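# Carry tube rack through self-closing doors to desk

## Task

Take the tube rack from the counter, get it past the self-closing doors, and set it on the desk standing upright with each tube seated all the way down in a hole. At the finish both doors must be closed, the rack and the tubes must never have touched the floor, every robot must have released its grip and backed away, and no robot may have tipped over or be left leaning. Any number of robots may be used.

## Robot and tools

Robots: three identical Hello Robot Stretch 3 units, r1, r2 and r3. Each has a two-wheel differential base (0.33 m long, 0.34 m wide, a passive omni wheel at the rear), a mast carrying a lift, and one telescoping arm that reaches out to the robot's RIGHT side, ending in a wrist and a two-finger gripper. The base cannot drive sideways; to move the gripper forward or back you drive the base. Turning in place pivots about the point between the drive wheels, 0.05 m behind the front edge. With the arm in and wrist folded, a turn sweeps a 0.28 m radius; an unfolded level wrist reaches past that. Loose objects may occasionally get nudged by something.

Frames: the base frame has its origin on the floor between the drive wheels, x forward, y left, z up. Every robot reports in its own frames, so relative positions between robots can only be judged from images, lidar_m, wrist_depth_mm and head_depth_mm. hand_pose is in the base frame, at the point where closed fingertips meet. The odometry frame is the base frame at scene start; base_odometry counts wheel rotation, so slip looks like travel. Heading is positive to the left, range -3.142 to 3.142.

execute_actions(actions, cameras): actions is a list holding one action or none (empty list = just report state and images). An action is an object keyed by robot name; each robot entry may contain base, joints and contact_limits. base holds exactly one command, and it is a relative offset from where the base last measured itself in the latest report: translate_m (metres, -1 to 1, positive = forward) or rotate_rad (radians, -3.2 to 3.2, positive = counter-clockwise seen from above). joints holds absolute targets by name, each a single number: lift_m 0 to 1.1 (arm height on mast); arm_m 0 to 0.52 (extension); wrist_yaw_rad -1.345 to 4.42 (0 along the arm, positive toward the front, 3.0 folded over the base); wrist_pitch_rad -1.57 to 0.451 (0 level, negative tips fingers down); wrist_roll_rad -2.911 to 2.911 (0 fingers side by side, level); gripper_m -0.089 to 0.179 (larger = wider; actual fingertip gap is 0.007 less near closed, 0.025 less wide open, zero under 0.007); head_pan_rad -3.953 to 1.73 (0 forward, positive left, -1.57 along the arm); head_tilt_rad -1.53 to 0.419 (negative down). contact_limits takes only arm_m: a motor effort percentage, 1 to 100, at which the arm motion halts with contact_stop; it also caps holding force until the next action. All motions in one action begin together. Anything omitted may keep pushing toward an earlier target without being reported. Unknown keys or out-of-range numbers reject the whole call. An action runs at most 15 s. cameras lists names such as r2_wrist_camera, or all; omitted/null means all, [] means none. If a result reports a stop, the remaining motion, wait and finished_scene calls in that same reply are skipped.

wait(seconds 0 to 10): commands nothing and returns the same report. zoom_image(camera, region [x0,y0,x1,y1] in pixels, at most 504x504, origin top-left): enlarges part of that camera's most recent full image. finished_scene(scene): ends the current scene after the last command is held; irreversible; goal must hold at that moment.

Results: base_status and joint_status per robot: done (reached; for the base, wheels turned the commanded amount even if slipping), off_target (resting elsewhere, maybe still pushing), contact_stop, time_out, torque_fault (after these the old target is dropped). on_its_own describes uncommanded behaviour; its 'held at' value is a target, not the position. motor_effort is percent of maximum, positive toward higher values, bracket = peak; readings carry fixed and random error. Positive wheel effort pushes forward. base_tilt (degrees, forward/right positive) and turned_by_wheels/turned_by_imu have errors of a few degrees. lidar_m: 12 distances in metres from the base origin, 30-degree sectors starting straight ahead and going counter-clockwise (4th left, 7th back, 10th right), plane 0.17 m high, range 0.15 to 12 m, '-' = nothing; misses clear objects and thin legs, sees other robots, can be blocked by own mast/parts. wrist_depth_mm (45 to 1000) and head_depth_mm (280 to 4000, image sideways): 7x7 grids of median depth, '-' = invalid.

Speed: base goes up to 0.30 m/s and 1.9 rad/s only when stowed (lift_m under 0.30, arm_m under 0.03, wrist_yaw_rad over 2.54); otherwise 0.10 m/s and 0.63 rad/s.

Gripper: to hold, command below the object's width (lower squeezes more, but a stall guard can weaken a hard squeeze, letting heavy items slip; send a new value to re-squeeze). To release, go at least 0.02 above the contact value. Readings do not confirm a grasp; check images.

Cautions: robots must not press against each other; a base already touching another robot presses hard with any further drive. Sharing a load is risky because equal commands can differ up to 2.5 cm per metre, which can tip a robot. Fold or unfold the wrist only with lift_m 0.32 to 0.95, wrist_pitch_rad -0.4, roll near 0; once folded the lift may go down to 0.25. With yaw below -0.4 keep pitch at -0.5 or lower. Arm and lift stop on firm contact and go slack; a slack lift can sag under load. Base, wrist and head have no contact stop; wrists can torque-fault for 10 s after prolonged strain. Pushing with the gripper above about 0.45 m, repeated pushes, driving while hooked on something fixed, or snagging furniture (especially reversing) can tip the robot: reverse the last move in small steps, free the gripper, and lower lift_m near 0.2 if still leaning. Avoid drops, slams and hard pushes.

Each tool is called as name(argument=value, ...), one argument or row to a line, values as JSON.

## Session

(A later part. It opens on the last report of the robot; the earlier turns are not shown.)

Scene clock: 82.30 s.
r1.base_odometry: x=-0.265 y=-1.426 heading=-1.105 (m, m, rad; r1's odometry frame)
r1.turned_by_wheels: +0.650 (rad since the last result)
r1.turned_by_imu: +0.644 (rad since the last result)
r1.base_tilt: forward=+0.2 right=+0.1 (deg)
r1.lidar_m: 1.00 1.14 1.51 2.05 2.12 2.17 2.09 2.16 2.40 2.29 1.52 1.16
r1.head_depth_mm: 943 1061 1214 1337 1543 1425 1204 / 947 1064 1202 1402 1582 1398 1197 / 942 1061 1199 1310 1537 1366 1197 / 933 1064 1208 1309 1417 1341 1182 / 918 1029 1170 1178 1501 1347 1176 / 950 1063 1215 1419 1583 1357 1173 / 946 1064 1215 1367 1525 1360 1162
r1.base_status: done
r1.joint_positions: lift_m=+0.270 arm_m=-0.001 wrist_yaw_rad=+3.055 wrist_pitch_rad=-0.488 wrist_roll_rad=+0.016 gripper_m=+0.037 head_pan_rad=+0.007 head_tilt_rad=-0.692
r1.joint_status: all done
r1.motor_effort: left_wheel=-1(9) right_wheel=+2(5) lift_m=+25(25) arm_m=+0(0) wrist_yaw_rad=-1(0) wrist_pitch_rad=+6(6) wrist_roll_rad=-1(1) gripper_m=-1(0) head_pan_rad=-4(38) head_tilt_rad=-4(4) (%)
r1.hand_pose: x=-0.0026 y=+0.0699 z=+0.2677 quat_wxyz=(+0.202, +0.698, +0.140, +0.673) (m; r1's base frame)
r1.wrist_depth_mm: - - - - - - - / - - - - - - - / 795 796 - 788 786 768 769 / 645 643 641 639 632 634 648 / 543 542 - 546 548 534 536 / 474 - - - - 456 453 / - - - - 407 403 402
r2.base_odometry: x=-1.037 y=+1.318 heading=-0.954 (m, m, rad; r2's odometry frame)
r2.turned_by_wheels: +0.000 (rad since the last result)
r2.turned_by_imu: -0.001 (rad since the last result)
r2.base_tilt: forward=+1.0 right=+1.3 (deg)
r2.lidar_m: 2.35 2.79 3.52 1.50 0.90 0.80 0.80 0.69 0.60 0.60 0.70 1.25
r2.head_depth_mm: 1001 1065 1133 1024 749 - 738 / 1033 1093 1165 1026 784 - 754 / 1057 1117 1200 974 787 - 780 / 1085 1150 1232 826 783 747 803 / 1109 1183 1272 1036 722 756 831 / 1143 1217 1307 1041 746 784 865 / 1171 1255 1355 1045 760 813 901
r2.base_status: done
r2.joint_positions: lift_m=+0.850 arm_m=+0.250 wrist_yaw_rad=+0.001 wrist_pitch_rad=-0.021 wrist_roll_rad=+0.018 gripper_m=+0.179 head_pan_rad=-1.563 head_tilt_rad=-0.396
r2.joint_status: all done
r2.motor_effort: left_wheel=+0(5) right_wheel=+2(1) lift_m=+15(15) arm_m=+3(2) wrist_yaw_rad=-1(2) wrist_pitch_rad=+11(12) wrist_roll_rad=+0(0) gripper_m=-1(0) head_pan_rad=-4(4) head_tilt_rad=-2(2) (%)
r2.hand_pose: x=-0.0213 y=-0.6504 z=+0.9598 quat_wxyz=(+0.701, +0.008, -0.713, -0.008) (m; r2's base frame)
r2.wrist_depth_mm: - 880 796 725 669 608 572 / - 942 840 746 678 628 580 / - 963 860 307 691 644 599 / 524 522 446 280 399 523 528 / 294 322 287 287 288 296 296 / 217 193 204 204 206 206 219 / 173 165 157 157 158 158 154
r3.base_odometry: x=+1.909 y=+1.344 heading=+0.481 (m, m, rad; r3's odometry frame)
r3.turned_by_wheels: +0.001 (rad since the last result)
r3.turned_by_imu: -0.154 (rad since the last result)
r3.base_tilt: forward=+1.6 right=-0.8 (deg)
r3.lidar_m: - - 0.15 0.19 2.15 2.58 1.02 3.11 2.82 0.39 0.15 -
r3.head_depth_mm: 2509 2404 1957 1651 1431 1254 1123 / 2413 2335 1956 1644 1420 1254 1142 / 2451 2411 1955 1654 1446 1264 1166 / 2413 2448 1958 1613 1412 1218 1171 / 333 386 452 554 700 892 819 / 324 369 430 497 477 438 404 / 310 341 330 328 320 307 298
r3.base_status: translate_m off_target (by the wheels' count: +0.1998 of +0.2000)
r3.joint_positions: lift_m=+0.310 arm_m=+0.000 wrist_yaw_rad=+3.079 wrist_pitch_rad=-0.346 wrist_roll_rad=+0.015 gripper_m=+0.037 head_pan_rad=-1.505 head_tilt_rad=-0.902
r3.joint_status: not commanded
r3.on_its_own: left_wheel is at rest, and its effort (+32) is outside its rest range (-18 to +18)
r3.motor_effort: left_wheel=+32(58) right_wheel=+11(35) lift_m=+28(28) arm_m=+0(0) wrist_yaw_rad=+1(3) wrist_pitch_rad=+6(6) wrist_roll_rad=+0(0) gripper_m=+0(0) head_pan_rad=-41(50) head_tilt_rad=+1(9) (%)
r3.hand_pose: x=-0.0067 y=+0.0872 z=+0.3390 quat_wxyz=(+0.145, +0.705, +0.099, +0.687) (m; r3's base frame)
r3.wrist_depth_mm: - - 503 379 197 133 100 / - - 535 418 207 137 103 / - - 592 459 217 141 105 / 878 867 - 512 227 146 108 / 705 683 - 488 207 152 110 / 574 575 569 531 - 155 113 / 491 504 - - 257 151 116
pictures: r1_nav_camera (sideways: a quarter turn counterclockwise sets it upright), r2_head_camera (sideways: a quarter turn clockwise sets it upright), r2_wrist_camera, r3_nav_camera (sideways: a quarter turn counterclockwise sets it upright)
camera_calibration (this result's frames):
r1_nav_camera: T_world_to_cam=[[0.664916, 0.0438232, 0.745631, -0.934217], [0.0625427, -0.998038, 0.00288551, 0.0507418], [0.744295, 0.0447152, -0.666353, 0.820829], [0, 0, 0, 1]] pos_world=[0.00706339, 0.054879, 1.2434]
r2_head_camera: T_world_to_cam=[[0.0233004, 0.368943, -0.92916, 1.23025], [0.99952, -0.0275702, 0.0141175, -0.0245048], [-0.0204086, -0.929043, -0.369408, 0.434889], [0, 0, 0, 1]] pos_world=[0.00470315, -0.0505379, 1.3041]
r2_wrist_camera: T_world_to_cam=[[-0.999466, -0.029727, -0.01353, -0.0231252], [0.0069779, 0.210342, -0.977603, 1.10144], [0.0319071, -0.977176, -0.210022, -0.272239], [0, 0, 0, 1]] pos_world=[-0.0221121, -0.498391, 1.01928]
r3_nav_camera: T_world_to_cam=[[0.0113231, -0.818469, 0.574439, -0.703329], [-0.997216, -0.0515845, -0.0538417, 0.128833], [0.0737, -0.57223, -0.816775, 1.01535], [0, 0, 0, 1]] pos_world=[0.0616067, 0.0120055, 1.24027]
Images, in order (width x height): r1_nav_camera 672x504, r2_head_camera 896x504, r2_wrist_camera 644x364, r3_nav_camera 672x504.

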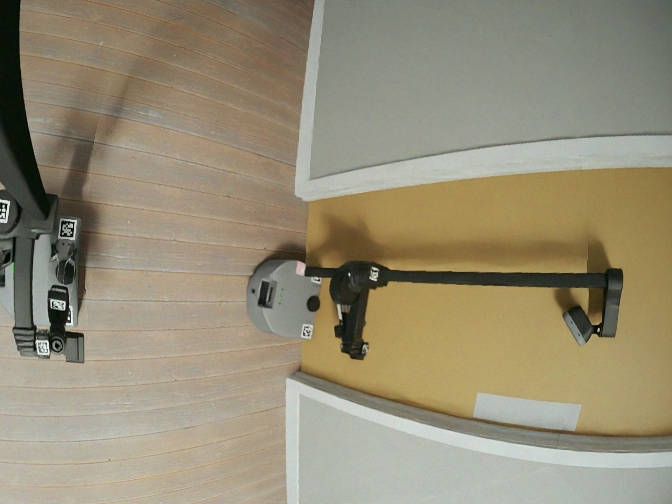

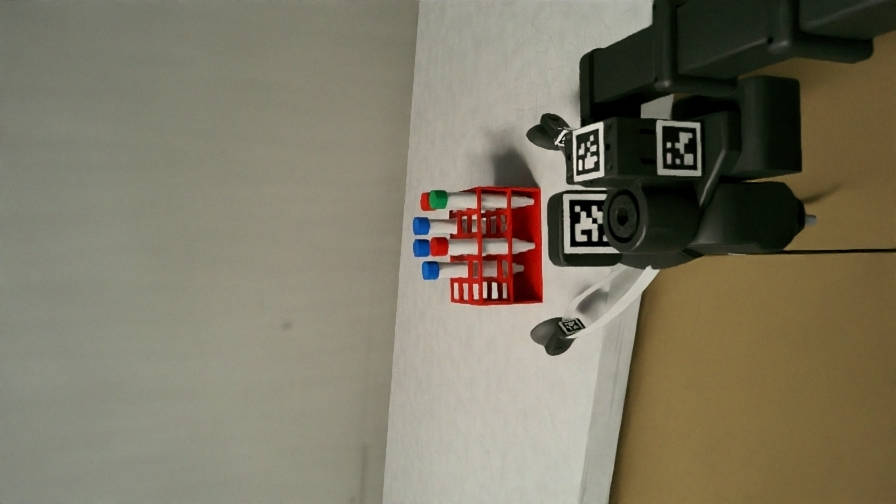

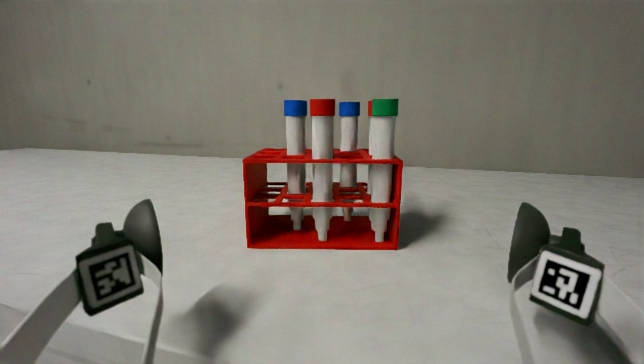

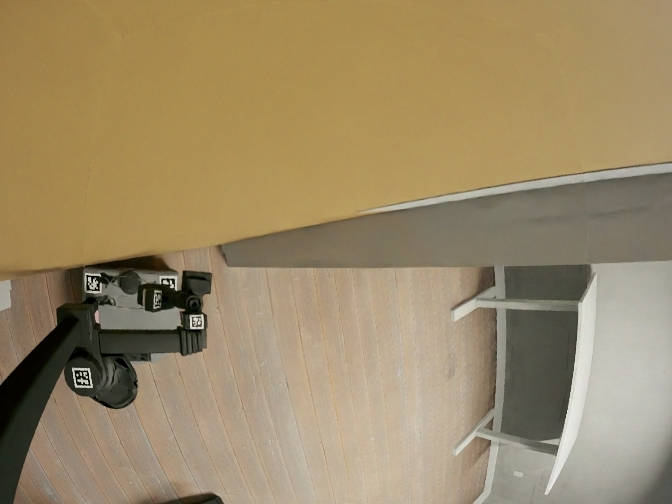

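execute_actions(
  actions=[
    {"r2":{"base":{"translate_m":0.008},"joints":{"lift_m":0.835,"arm_m":0.33}},"r3":{"base":{"translate_m":-0.33},"joints":{"lift_m":0.25}}},
  ],
  cameras=["r2_wrist_camera"],
)

execute_actions(
  actions=[
    {"r2":{"joints":{"arm_m":0.40}},"r3":{"base":{"rotate_rad":-3.0},"joints":{"head_pan_rad":-3.14}}},
  ],
  cameras=["r2_wrist_camera","r2_head_camera","r3_nav_camera","r1_nav_camera"],
)

Scene clock: 93.67 s.
r1.base_odometry: x=-0.265 y=-1.426 heading=-1.105 (m, m, rad; r1's odometry frame)
r1.turned_by_wheels: +0.000 (rad since the last result)
r1.turned_by_imu: +0.001 (rad since the last result)
r1.base_tilt: forward=+0.2 right=+0.2 (deg)
r1.lidar_m: 0.68 1.14 1.51 2.05 2.13 2.17 2.09 2.17 2.39 2.29 1.52 1.16
r1.head_depth_mm: 944 1051 1208 1333 1541 1412 1208 / 939 1058 1203 1401 1578 1405 1198 / 946 1063 1206 1391 1575 1304 1169 / 946 1066 1207 1403 1580 1173 1103 / 947 1061 1185 1367 1542 917 1101 / 551 635 1145 1348 1559 1271 1150 / 952 1063 1209 1369 1530 1353 1162
r1.base_status: not commanded
r1.joint_positions: lift_m=+0.270 arm_m=-0.001 wrist_yaw_rad=+3.055 wrist_pitch_rad=-0.488 wrist_roll_rad=+0.016 gripper_m=+0.037 head_pan_rad=+0.007 head_tilt_rad=-0.692
r1.joint_status: not commanded
r1.motor_effort: left_wheel=-2(1) right_wheel=+1(2) lift_m=+25(25) arm_m=+0(1) wrist_yaw_rad=+1(0) wrist_pitch_rad=+6(6) wrist_roll_rad=+0(1) gripper_m=+0(1) head_pan_rad=-4(4) head_tilt_rad=-3(4) (%)
r1.hand_pose: x=-0.0026 y=+0.0699 z=+0.2677 quat_wxyz=(+0.202, +0.698, +0.140, +0.673) (m; r1's base frame)
r1.wrist_depth_mm: - - - - - - - / - - - - - - - / 779 802 - 790 788 794 764 / 641 632 622 635 632 640 630 / 536 546 - 548 540 524 544 / 467 - - - - 457 456 / - - - - 407 395 406
r2.base_odometry: x=-1.032 y=+1.311 heading=-0.954 (m, m, rad; r2's odometry frame)
r2.turned_by_wheels: +0.000 (rad since the last result)
r2.turned_by_imu: +0.000 (rad since the last result)
r2.base_tilt: forward=+1.1 right=+1.3 (deg)
r2.lidar_m: 2.34 2.78 3.51 1.51 0.91 0.80 0.81 0.69 0.60 0.60 0.70 1.25
r2.head_depth_mm: 1005 1067 1133 1026 732 - - / 1029 1096 1170 1026 784 703 750 / 1055 1122 1202 1028 - 717 775 / 1084 1151 1241 838 720 747 804 / 1115 1189 1274 1038 709 759 836 / 1139 1217 1316 1046 745 788 869 / 1180 1262 1353 1041 762 816 905
r2.base_status: done
r2.joint_positions: lift_m=+0.835 arm_m=+0.330 wrist_yaw_rad=+0.001 wrist_pitch_rad=-0.021 wrist_roll_rad=+0.018 gripper_m=+0.179 head_pan_rad=-1.563 head_tilt_rad=-0.396
r2.joint_status: all done
r2.motor_effort: left_wheel=+0(3) right_wheel=+2(5) lift_m=+15(15) arm_m=+2(2) wrist_yaw_rad=-1(0) wrist_pitch_rad=+11(11) wrist_roll_rad=+0(0) gripper_m=-1(1) head_pan_rad=-4(4) head_tilt_rad=-2(1) (%)
r2.hand_pose: x=-0.0213 y=-0.7304 z=+0.9448 quat_wxyz=(+0.701, +0.008, -0.713, -0.007) (m; r2's base frame)
r2.wrist_depth_mm: 901 787 715 660 597 541 508 / 964 834 747 190 216 567 528 / 992 868 767 188 198 586 541 / 447 445 251 202 199 453 449 / 251 278 227 211 210 255 254 / - 167 177 177 177 177 189 / 132 136 136 135 136 136 133
r3.base_odometry: x=+1.616 y=+1.191 heading=+0.481 (m, m, rad; r3's odometry frame)
r3.turned_by_wheels: +0.000 (rad since the last result)
r3.turned_by_imu: -0.001 (rad since the last result)
r3.base_tilt: forward=+1.7 right=-0.8 (deg)
r3.lidar_m: 0.40 0.41 0.49 0.75 2.08 2.51 0.69 2.82 2.68 2.22 0.56 0.45
r3.head_depth_mm: 2600 2378 1936 1631 1425 1266 1123 / 2557 2390 1944 1645 1418 1257 1146 / 2549 2397 1937 1649 1432 1259 1156 / 2385 2332 1956 1654 1430 1260 1163 / 2439 2446 1943 1668 1436 1270 1128 / 2402 2432 1976 1663 1428 1266 1129 / 2087 1806 1593 1443 1295 1199 1136
r3.base_status: done
r3.joint_positions: lift_m=+0.250 arm_m=+0.000 wrist_yaw_rad=+3.079 wrist_pitch_rad=-0.346 wrist_roll_rad=+0.015 gripper_m=+0.037 head_pan_rad=-1.563 head_tilt_rad=-0.903
r3.joint_status: all done
r3.on_its_own: head_pan_rad moved -0.059 to your old target -1.570
r3.motor_effort: left_wheel=+0(24) right_wheel=+1(8) lift_m=+23(22) arm_m=+0(0) wrist_yaw_rad=+2(1) wrist_pitch_rad=+6(6) wrist_roll_rad=+0(0) gripper_m=+0(0) head_pan_rad=-3(41) head_tilt_rad=+1(1) (%)
r3.hand_pose: x=-0.0067 y=+0.0872 z=+0.2792 quat_wxyz=(+0.145, +0.705, +0.099, +0.687) (m; r3's base frame)
r3.wrist_depth_mm: - - - - 641 513 400 / - - - - 663 547 409 / - - 965 966 685 567 422 / 765 745 - 737 687 585 431 / 604 590 - 579 600 550 441 / 499 511 - - - 474 449 / 445 - - - 413 412 404
pictures: r2_wrist_camera
camera_calibration (this result's frames):
r2_wrist_camera: T_world_to_cam=[[-0.999467, -0.0297052, -0.0135289, -0.0256967], [0.0069827, 0.2103, -0.977612, 1.1036], [0.0318852, -0.977186, -0.20998, -0.353602], [0, 0, 0, 1]] pos_world=[-0.0221145, -0.578385, 1.0043]
Images, in order (width x height): r2_wrist_camera 644x364.

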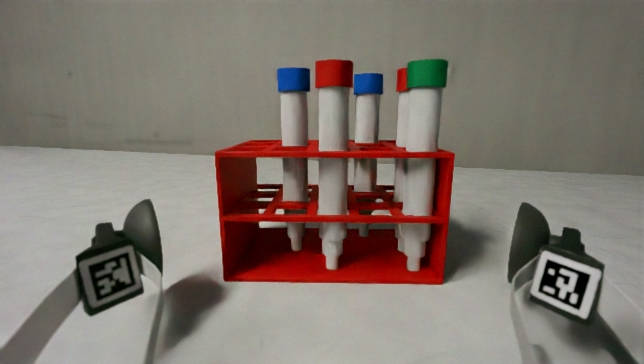

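Scene clock: 96.70 s.
r1.base_odometry: x=-0.265 y=-1.426 heading=-1.105 (m, m, rad; r1's odometry frame)
r1.turned_by_wheels: +0.000 (rad since the last result)
r1.turned_by_imu: +0.001 (rad since the last result)
r1.base_tilt: forward=+0.2 right=+0.2 (deg)
r1.lidar_m: 0.70 1.14 1.50 2.06 2.14 2.16 2.09 2.16 2.39 2.29 1.52 1.16
r1.head_depth_mm: 945 1062 1199 1335 1532 1418 1205 / 904 743 1162 1401 1585 1395 1200 / 945 1061 1184 1309 1169 1327 1188 / 949 1063 1211 1363 1198 1249 1178 / 946 1068 1202 1411 1116 1262 1180 / 945 1062 1215 1406 1579 1364 1170 / 951 1063 1205 1366 1530 1351 1164
r1.base_status: not commanded
r1.joint_positions: lift_m=+0.270 arm_m=-0.001 wrist_yaw_rad=+3.055 wrist_pitch_rad=-0.488 wrist_roll_rad=+0.016 gripper_m=+0.037 head_pan_rad=+0.007 head_tilt_rad=-0.692
r1.joint_status: not commanded
r1.motor_effort: left_wheel=-2(1) right_wheel=+1(1) lift_m=+25(25) arm_m=+0(0) wrist_yaw_rad=+0(0) wrist_pitch_rad=+6(6) wrist_roll_rad=-1(0) gripper_m=-1(1) head_pan_rad=-4(4) head_tilt_rad=-3(3) (%)
r1.hand_pose: x=-0.0026 y=+0.0699 z=+0.2677 quat_wxyz=(+0.202, +0.698, +0.140, +0.673) (m; r1's base frame)
r1.wrist_depth_mm: - - - - - - - / - - - - - - - / 796 765 - 806 774 786 770 / 642 634 632 636 637 635 626 / 528 547 - 554 550 532 532 / 473 - - - - 459 454 / - - - - 405 404 401
r2.base_odometry: x=-1.032 y=+1.311 heading=-0.954 (m, m, rad; r2's odometry frame)
r2.turned_by_wheels: +0.000 (rad since the last result)
r2.turned_by_imu: +0.009 (rad since the last result)
r2.base_tilt: forward=+1.0 right=+1.2 (deg)
r2.lidar_m: 2.34 2.79 3.53 1.49 0.91 0.81 0.81 0.69 0.60 0.60 0.71 1.27
r2.head_depth_mm: 1009 1070 1139 1025 733 - - / 1035 1102 1173 1032 - 698 754 / 1062 1132 1206 1097 - 712 782 / 1095 1165 1245 823 693 740 819 / 1128 1197 1282 1080 726 767 845 / 1158 1232 1326 1047 756 798 877 / 1184 1270 1364 1047 773 829 916
r2.base_status: not commanded
r2.joint_positions: lift_m=+0.836 arm_m=+0.400 wrist_yaw_rad=-0.001 wrist_pitch_rad=+0.037 wrist_roll_rad=+0.000 gripper_m=+0.179 head_pan_rad=-1.564 head_tilt_rad=-0.398
r2.joint_status: all done
r2.on_its_own: lift_m is at rest, and its effort (+0) is outside its rest range (+1 to +81)
r2.motor_effort: left_wheel=+1(9) right_wheel=+0(2) lift_m=+0(19) arm_m=+3(24) wrist_yaw_rad=+0(6) wrist_pitch_rad=-19(75) wrist_roll_rad=+9(11) gripper_m=-1(0) head_pan_rad=-4(4) head_tilt_rad=+0(1) (%)
r2.hand_pose: x=-0.0216 y=-0.8016 z=+0.9605 quat_wxyz=(+0.707, -0.013, -0.707, +0.013) (m; r2's base frame)
r2.wrist_depth_mm: 848 755 667 607 559 512 474 / 867 773 689 633 567 513 481 / 921 800 710 135 152 515 488 / 678 695 708 140 171 533 497 / 332 354 135 122 140 124 369 / 234 195 150 133 144 127 251 / 155 165 147 147 149 143 167
r3.base_odometry: x=+1.616 y=+1.191 heading=-2.519 (m, m, rad; r3's odometry frame)
r3.turned_by_wheels: -3.000 (rad since the last result)
r3.turned_by_imu: -2.952 (rad since the last result)
r3.base_tilt: forward=+1.7 right=-0.8 (deg)
r3.lidar_m: 0.69 2.89 2.67 1.60 0.56 0.43 0.40 0.41 0.54 1.05 2.12 2.79
r3.head_depth_mm: 344 401 480 594 775 1129 1116 / 344 400 476 593 773 1126 - / 343 399 476 589 773 1089 - / 343 399 475 587 769 1128 - / 343 399 475 585 762 1111 1166 / 342 397 473 585 765 1113 1129 / 341 396 472 582 763 1099 1131
r3.base_status: done
r3.joint_positions: lift_m=+0.250 arm_m=+0.000 wrist_yaw_rad=+3.079 wrist_pitch_rad=-0.346 wrist_roll_rad=+0.015 gripper_m=+0.037 head_pan_rad=-3.133 head_tilt_rad=-0.902
r3.joint_status: all done
r3.motor_effort: left_wheel=+2(12) right_wheel=-1(8) lift_m=+23(23) arm_m=+0(0) wrist_yaw_rad=+1(2) wrist_pitch_rad=+6(6) wrist_roll_rad=+0(0) gripper_m=+0(0) head_pan_rad=-3(57) head_tilt_rad=+0(2) (%)
r3.hand_pose: x=-0.0067 y=+0.0871 z=+0.2792 quat_wxyz=(+0.145, +0.705, +0.099, +0.687) (m; r3's base frame)
r3.wrist_depth_mm: 443 629 - - - - - / 458 644 - - - - - / 484 645 967 965 945 932 911 / 515 653 - 733 723 709 695 / 543 580 - 587 596 573 567 / 491 511 - - - 482 471 / 438 - - - 414 408 408
pictures: r1_nav_camera (sideways: a quarter turn counterclockwise sets it upright), r2_head_camera (sideways: a quarter turn clockwise sets it upright), r2_wrist_camera, r3_nav_camera (sideways: a quarter turn counterclockwise sets it upright)
camera_calibration (this result's frames):
r1_nav_camera: T_world_to_cam=[[0.664916, 0.0438232, 0.745631, -0.934217], [0.0625428, -0.998038, 0.00288551, 0.0507418], [0.744295, 0.0447152, -0.666353, 0.820829], [0, 0, 0, 1]] pos_world=[0.00706339, 0.054879, 1.2434]
r2_head_camera: T_world_to_cam=[[0.0234997, 0.371087, -0.928301, 1.22913], [0.999504, -0.0281843, 0.0140355, -0.024398], [-0.0209551, -0.92817, -0.371565, 0.437699], [0, 0, 0, 1]] pos_world=[0.00467378, -0.0505421, 1.30398]
r2_wrist_camera: T_world_to_cam=[[-0.999577, -0.0285173, 0.00564144, -0.0453933], [-0.00994341, 0.153048, -0.988169, 1.09789], [0.0273165, -0.987807, -0.153267, -0.483025], [0, 0, 0, 1]] pos_world=[-0.0212628, -0.646459, 1.01112]
r3_nav_camera: T_world_to_cam=[[-0.817423, 0.0362694, 0.574896, -0.698869], [0.00643234, 0.998528, -0.0538499, 0.122721], [-0.576003, -0.0403202, -0.816453, 1.01889], [0, 0, 0, 1]] pos_world=[0.0148246, -0.0561109, 1.24026]
Images, in order (width x height): r1_nav_camera 672x504, r2_head_camera 896x504, r2_wrist_camera 644x364, r3_nav_camera 672x504.

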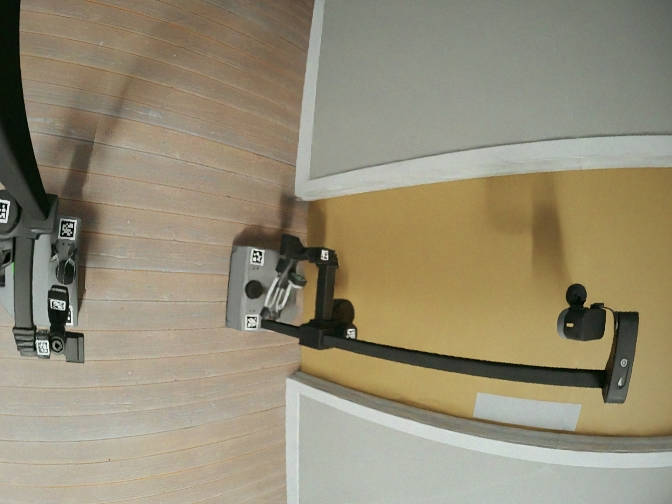

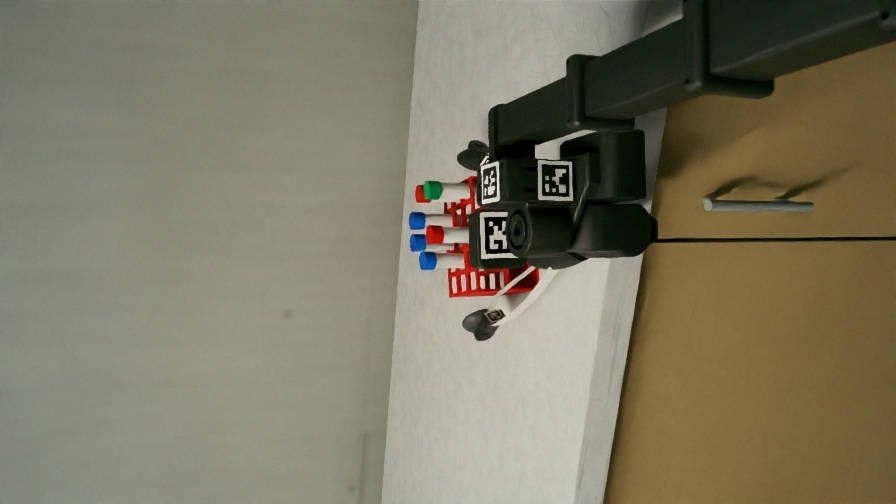

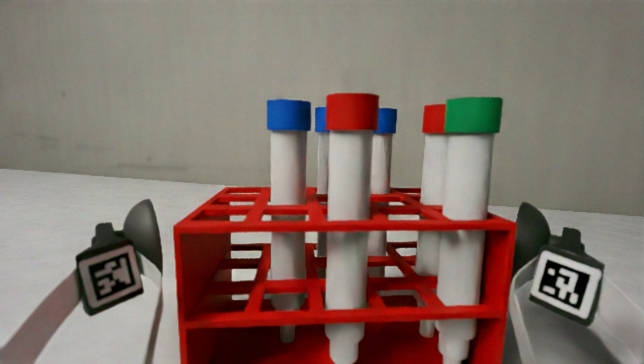

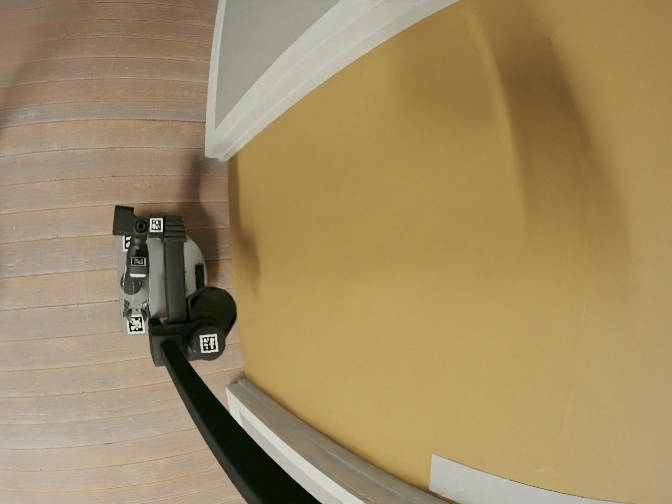

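execute_actions(
  actions=[
    {"r2":{"joints":{"lift_m":0.875,"wrist_pitch_rad":-0.15,"arm_m":0.41}},"r3":{"base":{"translate_m":-0.1},"joints":{"lift_m":0.31}}},
  ],
  cameras=["r2_wrist_camera"],
)

execute_actions(
  actions=[
    {"r2":{"joints":{"gripper_m":0.09}},"r3":{"base":{"translate_m":-0.25}}},
  ],
  cameras=["r2_wrist_camera","r2_head_camera","r3_nav_camera","r1_nav_camera"],
)

Scene clock: 103.87 s.
r1.base_odometry: x=-0.265 y=-1.426 heading=-1.105 (m, m, rad; r1's odometry frame)
r1.turned_by_wheels: +0.000 (rad since the last result)
r1.turned_by_imu: +0.002 (rad since the last result)
r1.base_tilt: forward=+0.2 right=+0.1 (deg)
r1.lidar_m: 0.80 1.14 1.50 2.05 2.13 2.16 2.09 2.17 2.38 2.29 1.52 1.16
r1.head_depth_mm: 942 1057 1202 1334 1533 1412 1212 / 753 1011 1194 1402 1591 1395 1195 / 943 1058 1192 1162 1528 1361 1187 / 944 1058 1206 1313 1375 1314 1189 / 948 1071 1215 1346 1363 1312 1179 / 950 1067 1212 1412 1579 1361 1168 / 950 1062 1210 1364 1529 1340 1166
r1.base_status: not commanded
r1.joint_positions: lift_m=+0.270 arm_m=-0.001 wrist_yaw_rad=+3.055 wrist_pitch_rad=-0.488 wrist_roll_rad=+0.016 gripper_m=+0.037 head_pan_rad=+0.007 head_tilt_rad=-0.692
r1.joint_status: not commanded
r1.motor_effort: left_wheel=-1(2) right_wheel=+1(2) lift_m=+25(25) arm_m=+0(0) wrist_yaw_rad=+0(1) wrist_pitch_rad=+6(6) wrist_roll_rad=+0(1) gripper_m=+0(0) head_pan_rad=-5(4) head_tilt_rad=-3(4) (%)
r1.hand_pose: x=-0.0026 y=+0.0699 z=+0.2677 quat_wxyz=(+0.202, +0.698, +0.140, +0.673) (m; r1's base frame)
r1.wrist_depth_mm: - - - - - - - / - - - - - - - / 789 803 - 782 784 772 777 / 642 635 640 636 642 640 635 / 532 543 - 553 551 539 521 / 483 - - - - 457 457 / - - - - 404 401 402
r2.base_odometry: x=-1.032 y=+1.311 heading=-0.954 (m, m, rad; r2's odometry frame)
r2.turned_by_wheels: +0.000 (rad since the last result)
r2.turned_by_imu: -0.003 (rad since the last result)
r2.base_tilt: forward=+1.1 right=+1.3 (deg)
r2.lidar_m: 2.35 2.79 3.51 1.50 0.91 0.80 0.81 0.69 0.60 0.60 0.71 1.27
r2.head_depth_mm: 1005 1069 1133 1017 746 - 734 / 1029 1095 1167 1124 - 693 749 / 1060 1124 1203 1168 658 706 777 / 1091 1159 1238 832 684 735 807 / 1113 1194 1279 1097 719 764 838 / 1148 1225 1315 1035 750 792 873 / 1183 1266 1359 1034 766 823 914
r2.base_status: not commanded
r2.joint_positions: lift_m=+0.875 arm_m=+0.410 wrist_yaw_rad=-0.001 wrist_pitch_rad=-0.165 wrist_roll_rad=+0.015 gripper_m=+0.179 head_pan_rad=-1.564 head_tilt_rad=-0.398
r2.joint_status: all done
r2.motor_effort: left_wheel=+0(3) right_wheel=+1(5) lift_m=+33(34) arm_m=+3(7) wrist_yaw_rad=+0(1) wrist_pitch_rad=+8(35) wrist_roll_rad=+1(9) gripper_m=+0(0) head_pan_rad=-4(4) head_tilt_rad=+0(0) (%)
r2.hand_pose: x=-0.0216 y=-0.8035 z=+0.9475 quat_wxyz=(+0.700, +0.058, -0.710, -0.059) (m; r2's base frame)
r2.wrist_depth_mm: 773 690 621 565 521 480 443 / 847 732 658 94 149 98 460 / 620 610 532 104 154 108 480 / 339 338 134 109 127 113 343 / 235 100 143 115 147 118 235 / 188 137 126 120 127 125 190 / 140 146 138 136 141 139 143
r3.base_odometry: x=+1.697 y=+1.249 heading=-2.519 (m, m, rad; r3's odometry frame)
r3.turned_by_wheels: +0.000 (rad since the last result)
r3.turned_by_imu: +0.001 (rad since the last result)
r3.base_tilt: forward=+1.7 right=-0.7 (deg)
r3.lidar_m: 0.80 2.98 2.72 1.11 0.46 0.32 0.30 0.31 0.41 0.72 2.13 2.79
r3.head_depth_mm: - 299 348 431 567 827 1120 / - 298 347 430 563 821 - / - 298 346 428 562 761 - / - 298 346 428 559 807 - / - 297 345 426 558 807 1140 / - 296 344 425 556 800 1130 / - 295 343 424 555 795 1112
r3.base_status: done
r3.joint_positions: lift_m=+0.310 arm_m=+0.000 wrist_yaw_rad=+3.079 wrist_pitch_rad=-0.346 wrist_roll_rad=+0.015 gripper_m=+0.037 head_pan_rad=-3.133 head_tilt_rad=-0.901
r3.joint_status: all done
r3.motor_effort: left_wheel=+2(7) right_wheel=-1(10) lift_m=+28(29) arm_m=+0(0) wrist_yaw_rad=+0(1) wrist_pitch_rad=+5(6) wrist_roll_rad=+0(0) gripper_m=+0(0) head_pan_rad=-3(3) head_tilt_rad=+0(2) (%)
r3.hand_pose: x=-0.0067 y=+0.0871 z=+0.3390 quat_wxyz=(+0.145, +0.705, +0.099, +0.687) (m; r3's base frame)
r3.wrist_depth_mm: 402 431 - - - - - / 418 459 - - - - - / 418 490 - - - - - / 408 537 - 845 830 819 790 / 400 581 - 668 695 662 651 / 395 552 562 565 - 551 546 / 386 498 - - 481 471 469
pictures: r2_wrist_camera
camera_calibration (this result's frames):
r2_wrist_camera: T_world_to_cam=[[-0.999533, -0.0265743, -0.0150904, -0.0241688], [0.00489308, 0.34826, -0.937385, 1.1943], [0.0301658, -0.937021, -0.347967, -0.261557], [0, 0, 0, 1]] pos_world=[-0.0221113, -0.661654, 1.02814]
Images, in order (width x height): r2_wrist_camera 644x364.

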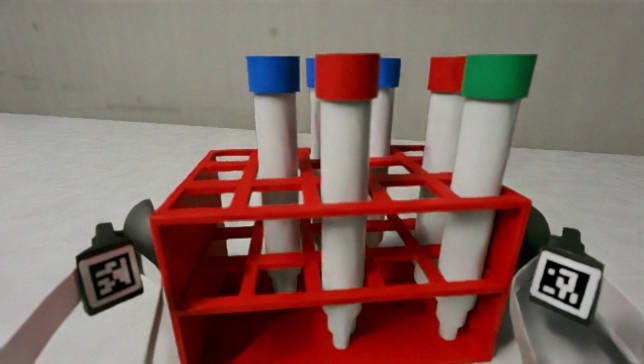

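Scene clock: 107.33 s.
r1.base_odometry: x=-0.265 y=-1.426 heading=-1.105 (m, m, rad; r1's odometry frame)
r1.turned_by_wheels: +0.000 (rad since the last result)
r1.turned_by_imu: +0.001 (rad since the last result)
r1.base_tilt: forward=+0.2 right=+0.1 (deg)
r1.lidar_m: 1.03 1.14 1.50 2.05 2.13 2.16 2.09 2.17 2.39 2.29 1.51 1.16
r1.head_depth_mm: 2817 3140 2764 1374 1540 1420 1209 / 1214 1412 1703 2036 1651 1400 1198 / 1164 1286 1442 1782 1582 1390 1192 / 1121 1266 1430 1415 1526 1378 1182 / 1071 1202 1364 1471 1538 1370 1177 / 1027 1147 1290 1489 1624 1356 1170 / 986 1096 1225 1383 1526 1353 1158
r1.base_status: not commanded
r1.joint_positions: lift_m=+0.270 arm_m=-0.001 wrist_yaw_rad=+3.055 wrist_pitch_rad=-0.488 wrist_roll_rad=+0.016 gripper_m=+0.037 head_pan_rad=+0.007 head_tilt_rad=-0.692
r1.joint_status: not commanded
r1.motor_effort: left_wheel=-2(2) right_wheel=+1(2) lift_m=+25(25) arm_m=+0(0) wrist_yaw_rad=-1(0) wrist_pitch_rad=+6(6) wrist_roll_rad=-1(1) gripper_m=+0(0) head_pan_rad=-4(4) head_tilt_rad=-4(3) (%)
r1.hand_pose: x=-0.0026 y=+0.0699 z=+0.2677 quat_wxyz=(+0.202, +0.698, +0.140, +0.673) (m; r1's base frame)
r1.wrist_depth_mm: - - - - - - - / - - - - - - - / 811 791 - 777 785 782 767 / 641 635 643 633 629 631 629 / 540 544 - 554 546 529 530 / 470 - - - - 457 463 / - - - - 404 407 399
r2.base_odometry: x=-1.032 y=+1.311 heading=-0.954 (m, m, rad; r2's odometry frame)
r2.turned_by_wheels: +0.000 (rad since the last result)
r2.turned_by_imu: +0.000 (rad since the last result)
r2.base_tilt: forward=+1.1 right=+1.3 (deg)
r2.lidar_m: 2.34 2.79 3.50 1.50 0.90 0.80 0.81 0.69 0.60 0.60 0.71 1.27
r2.head_depth_mm: 1007 1069 1139 1021 746 - 734 / 1034 1100 1167 1123 - 692 750 / 1058 1125 1200 1169 659 706 777 / 1085 1158 1244 816 685 736 808 / 1118 1191 1282 1033 719 762 839 / 1147 1225 1317 1035 751 792 875 / 1182 1261 1371 1035 768 821 914
r2.base_status: not commanded
r2.joint_positions: lift_m=+0.875 arm_m=+0.410 wrist_yaw_rad=+0.000 wrist_pitch_rad=-0.165 wrist_roll_rad=+0.015 gripper_m=+0.094 head_pan_rad=-1.564 head_tilt_rad=-0.398
r2.joint_status: gripper_m off_target (ended at +0.094, target +0.090)
r2.motor_effort: left_wheel=+1(1) right_wheel=+1(1) lift_m=+33(33) arm_m=+3(3) wrist_yaw_rad=+0(0) wrist_pitch_rad=+8(8) wrist_roll_rad=+1(1) gripper_m=-25(100) head_pan_rad=-4(4) head_tilt_rad=+0(0) (%)
r2.hand_pose: x=-0.0216 y=-0.8035 z=+0.9475 quat_wxyz=(+0.700, +0.058, -0.710, -0.059) (m; r2's base frame)
r2.wrist_depth_mm: 775 686 624 567 517 472 445 / 828 727 659 118 142 110 462 / 618 611 614 129 148 119 480 / 341 341 138 124 125 124 342 / 235 235 139 140 153 129 236 / 189 165 122 130 143 145 185 / - 145 140 143 142 142 145
r3.base_odometry: x=+1.900 y=+1.395 heading=-2.519 (m, m, rad; r3's odometry frame)
r3.turned_by_wheels: +0.000 (rad since the last result)
r3.turned_by_imu: +0.087 (rad since the last result)
r3.base_tilt: forward=+1.7 right=-0.7 (deg)
r3.lidar_m: 1.02 3.27 2.27 0.44 1.08 0.35 0.27 0.27 0.29 0.43 2.18 3.03
r3.head_depth_mm: - 316 387 498 705 1185 1129 / - 303 363 461 630 987 - / - 296 343 427 571 800 - / - 288 324 398 521 741 - / - - 308 374 478 663 933 / - - 299 352 443 597 868 / - - 291 332 412 544 794
r3.base_status: translate_m off_target (by the wheels' count: -0.2498 of -0.2500)
r3.joint_positions: lift_m=+0.310 arm_m=+0.000 wrist_yaw_rad=+3.080 wrist_pitch_rad=-0.346 wrist_roll_rad=+0.015 gripper_m=+0.037 head_pan_rad=-3.134 head_tilt_rad=-0.899
r3.joint_status: not commanded
r3.on_its_own: left_wheel is at rest, and its effort (-26) is outside its rest range (-18 to +18); right_wheel is at rest, and its effort (-45) is outside its rest range (-18 to +18)
r3.motor_effort: left_wheel=-26(68) right_wheel=-45(58) lift_m=+26(28) arm_m=+0(0) wrist_yaw_rad=+0(1) wrist_pitch_rad=+5(5) wrist_roll_rad=+0(0) gripper_m=+0(0) head_pan_rad=-2(4) head_tilt_rad=-1(1) (%)
r3.hand_pose: x=-0.0068 y=+0.0872 z=+0.3391 quat_wxyz=(+0.144, +0.705, +0.099, +0.687) (m; r3's base frame)
r3.wrist_depth_mm: 946 943 442 462 - - - / - - 473 501 - - - / - - 526 532 - - - / 883 869 - 586 822 816 819 / 693 678 - 645 685 654 651 / 544 577 567 567 - 551 544 / 480 504 - - 478 473 465
pictures: r1_nav_camera (sideways: a quarter turn counterclockwise sets it upright), r2_head_camera (sideways: a quarter turn clockwise sets it upright), r2_wrist_camera, r3_nav_camera (sideways: a quarter turn counterclockwise sets it upright)
camera_calibration (this result's frames):
r1_nav_camera: T_world_to_cam=[[0.664916, 0.0438232, 0.745631, -0.934217], [0.0625427, -0.998038, 0.00288551, 0.0507418], [0.744295, 0.0447152, -0.666353, 0.820829], [0, 0, 0, 1]] pos_world=[0.00706339, 0.054879, 1.2434]
r2_head_camera: T_world_to_cam=[[0.0234985, 0.371089, -0.9283, 1.22913], [0.999504, -0.0281812, 0.0140355, -0.0243979], [-0.0209521, -0.928169, -0.371568, 0.437702], [0, 0, 0, 1]] pos_world=[0.00467394, -0.0505421, 1.30398]
r2_wrist_camera: T_world_to_cam=[[-0.999529, -0.0267396, -0.0150764, -0.0242742], [0.00482222, 0.348265, -0.937384, 1.1943], [0.0303158, -0.937015, -0.347972, -0.261546], [0, 0, 0, 1]] pos_world=[-0.022093, -0.661655, 1.02814]
r3_nav_camera: T_world_to_cam=[[-0.815895, 0.0370374, 0.577013, -0.701636], [0.00721777, 0.998521, -0.0538874, 0.122765], [-0.578155, -0.0398017, -0.814956, 1.01696], [0, 0, 0, 1]] pos_world=[0.0146128, -0.0561201, 1.24025]
Images, in order (width x height): r1_nav_camera 672x504, r2_head_camera 896x504, r2_wrist_camera 644x364, r3_nav_camera 672x504.

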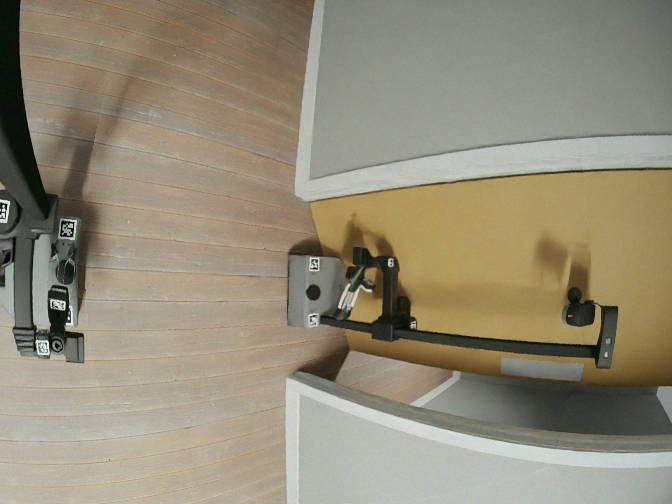

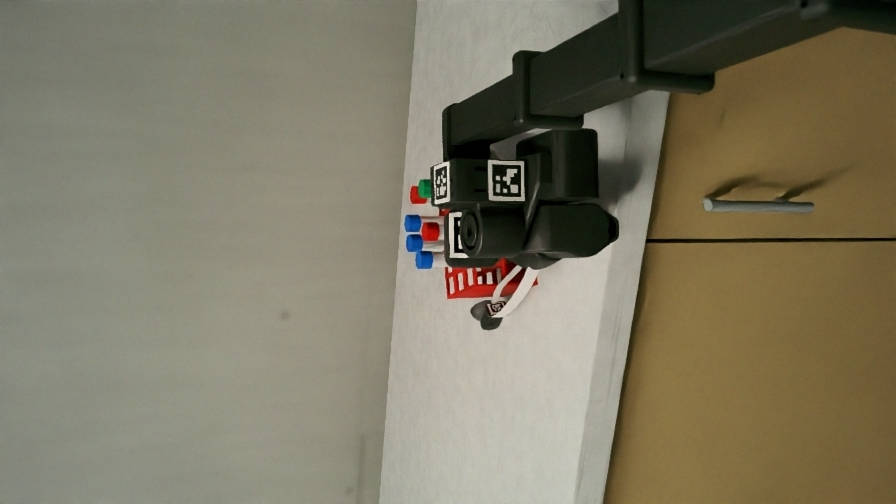

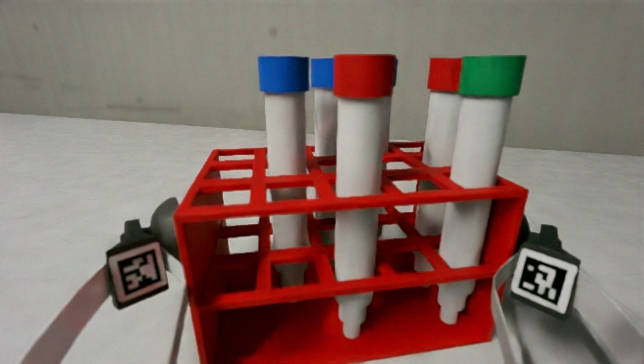

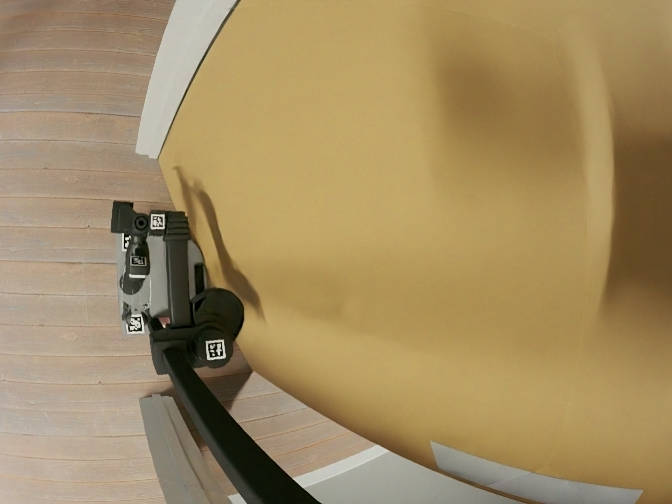

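execute_actions(
  actions=[
    {"r2":{"joints":{"lift_m":0.9}},"r3":{"base":{"translate_m":-0.2}}},
  ],
  cameras=["r2_wrist_camera","r3_nav_camera","r1_nav_camera"],
)

Scene clock: 113.70 s.
r1.base_odometry: x=-0.265 y=-1.426 heading=-1.105 (m, m, rad; r1's odometry frame)
r1.turned_by_wheels: +0.000 (rad since the last result)
r1.turned_by_imu: +0.002 (rad since the last result)
r1.base_tilt: forward=+0.2 right=+0.2 (deg)
r1.lidar_m: 1.20 1.14 1.51 2.05 2.13 2.17 2.09 2.17 2.39 2.29 1.52 1.16
r1.head_depth_mm: 2891 3094 2745 1377 1528 1414 1206 / 2922 3292 2814 2110 1647 1411 1201 / 1419 1714 2536 2039 1665 1383 1193 / 1342 1531 1658 1687 1615 1395 1183 / 1216 1359 1506 1679 1596 1378 1181 / 1112 1226 1381 1576 1620 1360 1164 / 1019 1124 1251 1386 1531 1354 1167
r1.base_status: not commanded
r1.joint_positions: lift_m=+0.270 arm_m=-0.001 wrist_yaw_rad=+3.055 wrist_pitch_rad=-0.488 wrist_roll_rad=+0.016 gripper_m=+0.037 head_pan_rad=+0.007 head_tilt_rad=-0.692
r1.joint_status: not commanded
r1.motor_effort: left_wheel=-2(2) right_wheel=+2(2) lift_m=+25(25) arm_m=+0(0) wrist_yaw_rad=+1(1) wrist_pitch_rad=+6(6) wrist_roll_rad=-1(0) gripper_m=-1(0) head_pan_rad=-4(4) head_tilt_rad=-3(3) (%)
r1.hand_pose: x=-0.0026 y=+0.0699 z=+0.2677 quat_wxyz=(+0.202, +0.698, +0.140, +0.673) (m; r1's base frame)
r1.wrist_depth_mm: - - - - - - - / - - - - - - - / 789 796 - 777 799 782 789 / 646 651 640 620 626 630 633 / 527 539 - 553 548 526 535 / 479 - - - - 453 460 / - - - - 402 402 397
r2.base_odometry: x=-1.032 y=+1.311 heading=-0.954 (m, m, rad; r2's odometry frame)
r2.turned_by_wheels: +0.000 (rad since the last result)
r2.turned_by_imu: +0.000 (rad since the last result)
r2.base_tilt: forward=+1.1 right=+1.3 (deg)
r2.lidar_m: 2.34 2.80 3.51 1.50 0.91 0.80 0.81 0.69 0.60 0.60 0.71 1.26
r2.head_depth_mm: 1006 1067 1136 1020 - 687 731 / 1035 1096 1169 1163 684 690 752 / 1060 1125 1200 - 661 706 775 / 1087 1158 1238 1031 687 737 807 / 1113 1188 1278 1033 720 762 841 / 1147 1229 1316 1032 750 792 876 / 1184 1264 1362 1041 768 826 913
r2.base_status: not commanded
r2.joint_positions: lift_m=+0.899 arm_m=+0.410 wrist_yaw_rad=+0.000 wrist_pitch_rad=-0.173 wrist_roll_rad=+0.015 gripper_m=+0.094 head_pan_rad=-1.564 head_tilt_rad=-0.398
r2.joint_status: all done
r2.motor_effort: left_wheel=+0(1) right_wheel=+1(1) lift_m=+34(34) arm_m=+3(2) wrist_yaw_rad=+0(0) wrist_pitch_rad=+12(13) wrist_roll_rad=+1(1) gripper_m=-25(25) head_pan_rad=-4(4) head_tilt_rad=+0(0) (%)
r2.hand_pose: x=-0.0216 y=-0.8029 z=+0.9702 quat_wxyz=(+0.699, +0.061, -0.709, -0.062) (m; r2's base frame)
r2.wrist_depth_mm: 765 684 623 564 515 477 438 / 821 735 669 571 534 492 461 / 702 703 660 144 159 518 480 / 399 399 396 125 151 368 403 / 278 295 246 146 164 134 276 / 219 199 131 131 140 134 218 / 173 174 146 143 145 148 173
r3.base_odometry: x=+2.063 y=+1.512 heading=-2.519 (m, m, rad; r3's odometry frame)
r3.turned_by_wheels: +0.000 (rad since the last result)
r3.turned_by_imu: +0.171 (rad since the last result)
r3.base_tilt: forward=+1.8 right=-0.9 (deg)
r3.lidar_m: 1.19 2.97 0.47 1.00 1.19 0.41 0.28 0.26 0.26 0.33 2.31 1.28
r3.head_depth_mm: 324 392 493 669 1080 1263 1134 / 301 355 437 566 811 1216 - / 289 324 392 494 668 965 - / - 302 355 437 568 805 - / - 289 325 392 494 666 913 / - - 302 356 436 568 781 / - - 289 325 392 493 671
r3.base_status: translate_m off_target (by the wheels' count: -0.1998 of -0.2000)
r3.joint_positions: lift_m=+0.310 arm_m=+0.000 wrist_yaw_rad=+3.080 wrist_pitch_rad=-0.346 wrist_roll_rad=+0.015 gripper_m=+0.037 head_pan_rad=-3.134 head_tilt_rad=-0.899
r3.joint_status: not commanded
r3.on_its_own: left_wheel is at rest, and its effort (-25) is outside its rest range (-18 to +18); right_wheel is at rest, and its effort (-30) is outside its rest range (-18 to +18)
r3.motor_effort: left_wheel=-25(43) right_wheel=-30(56) lift_m=+26(26) arm_m=+0(0) wrist_yaw_rad=+0(0) wrist_pitch_rad=+6(6) wrist_roll_rad=+0(0) gripper_m=+0(0) head_pan_rad=-3(4) head_tilt_rad=+0(1) (%)
r3.hand_pose: x=-0.0068 y=+0.0872 z=+0.3391 quat_wxyz=(+0.144, +0.705, +0.099, +0.687) (m; r3's base frame)
r3.wrist_depth_mm: - - - - 471 448 - / - - - - 501 505 - / - - - - 541 973 - / 868 850 - 825 582 769 802 / 697 691 - 673 629 662 647 / 576 567 570 556 - 553 551 / 502 504 - - 476 477 471
pictures: r1_nav_camera (sideways: a quarter turn counterclockwise sets it upright), r2_wrist_camera, r3_nav_camera (sideways: a quarter turn counterclockwise sets it upright)
camera_calibration (this result's frames):
r1_nav_camera: T_world_to_cam=[[0.664916, 0.0438232, 0.745631, -0.934217], [0.0625428, -0.998038, 0.00288551, 0.0507418], [0.744295, 0.0447152, -0.666353, 0.820829], [0, 0, 0, 1]] pos_world=[0.00706339, 0.054879, 1.2434]
r2_wrist_camera: T_world_to_cam=[[-0.999528, -0.0266053, -0.0153293, -0.0235614], [0.00484282, 0.356395, -0.934323, 1.21902], [0.0303212, -0.933956, -0.356098, -0.24273], [0, 0, 0, 1]] pos_world=[-0.022094, -0.66178, 1.05217]
r3_nav_camera: T_world_to_cam=[[-0.815895, 0.0370374, 0.577013, -0.701636], [0.00721777, 0.998521, -0.0538874, 0.122765], [-0.578155, -0.0398017, -0.814956, 1.01696], [0, 0, 0, 1]] pos_world=[0.0146128, -0.0561201, 1.24025]
Images, in order (width x height): r1_nav_camera 672x504, r2_wrist_camera 644x364, r3_nav_camera 672x504.

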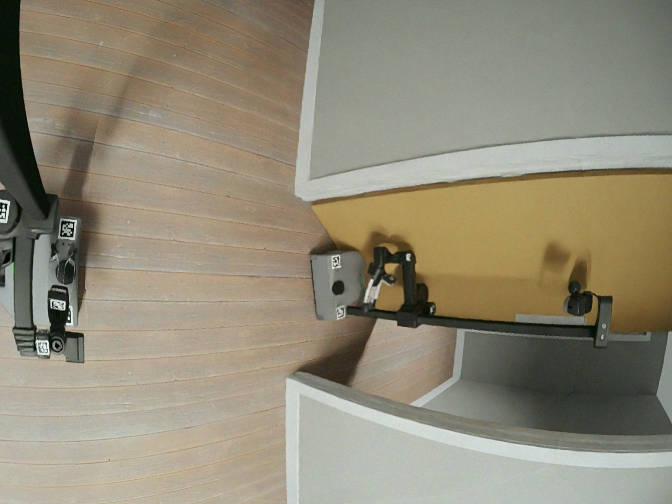

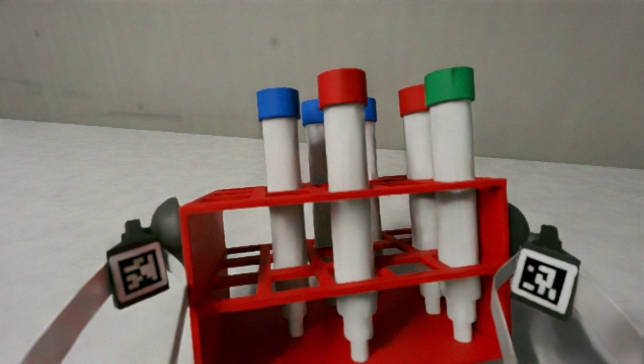

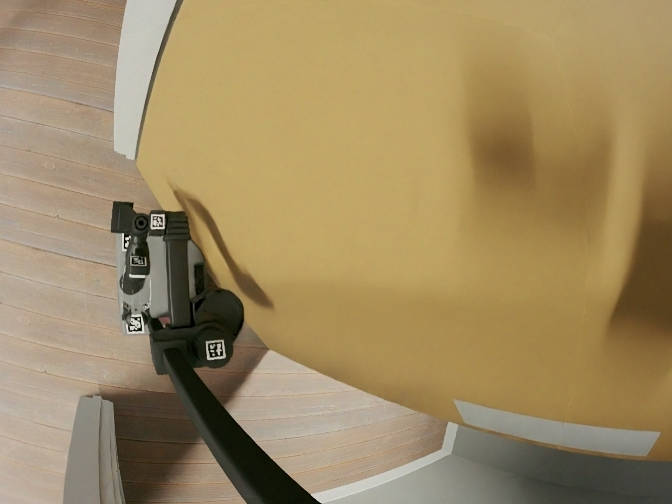

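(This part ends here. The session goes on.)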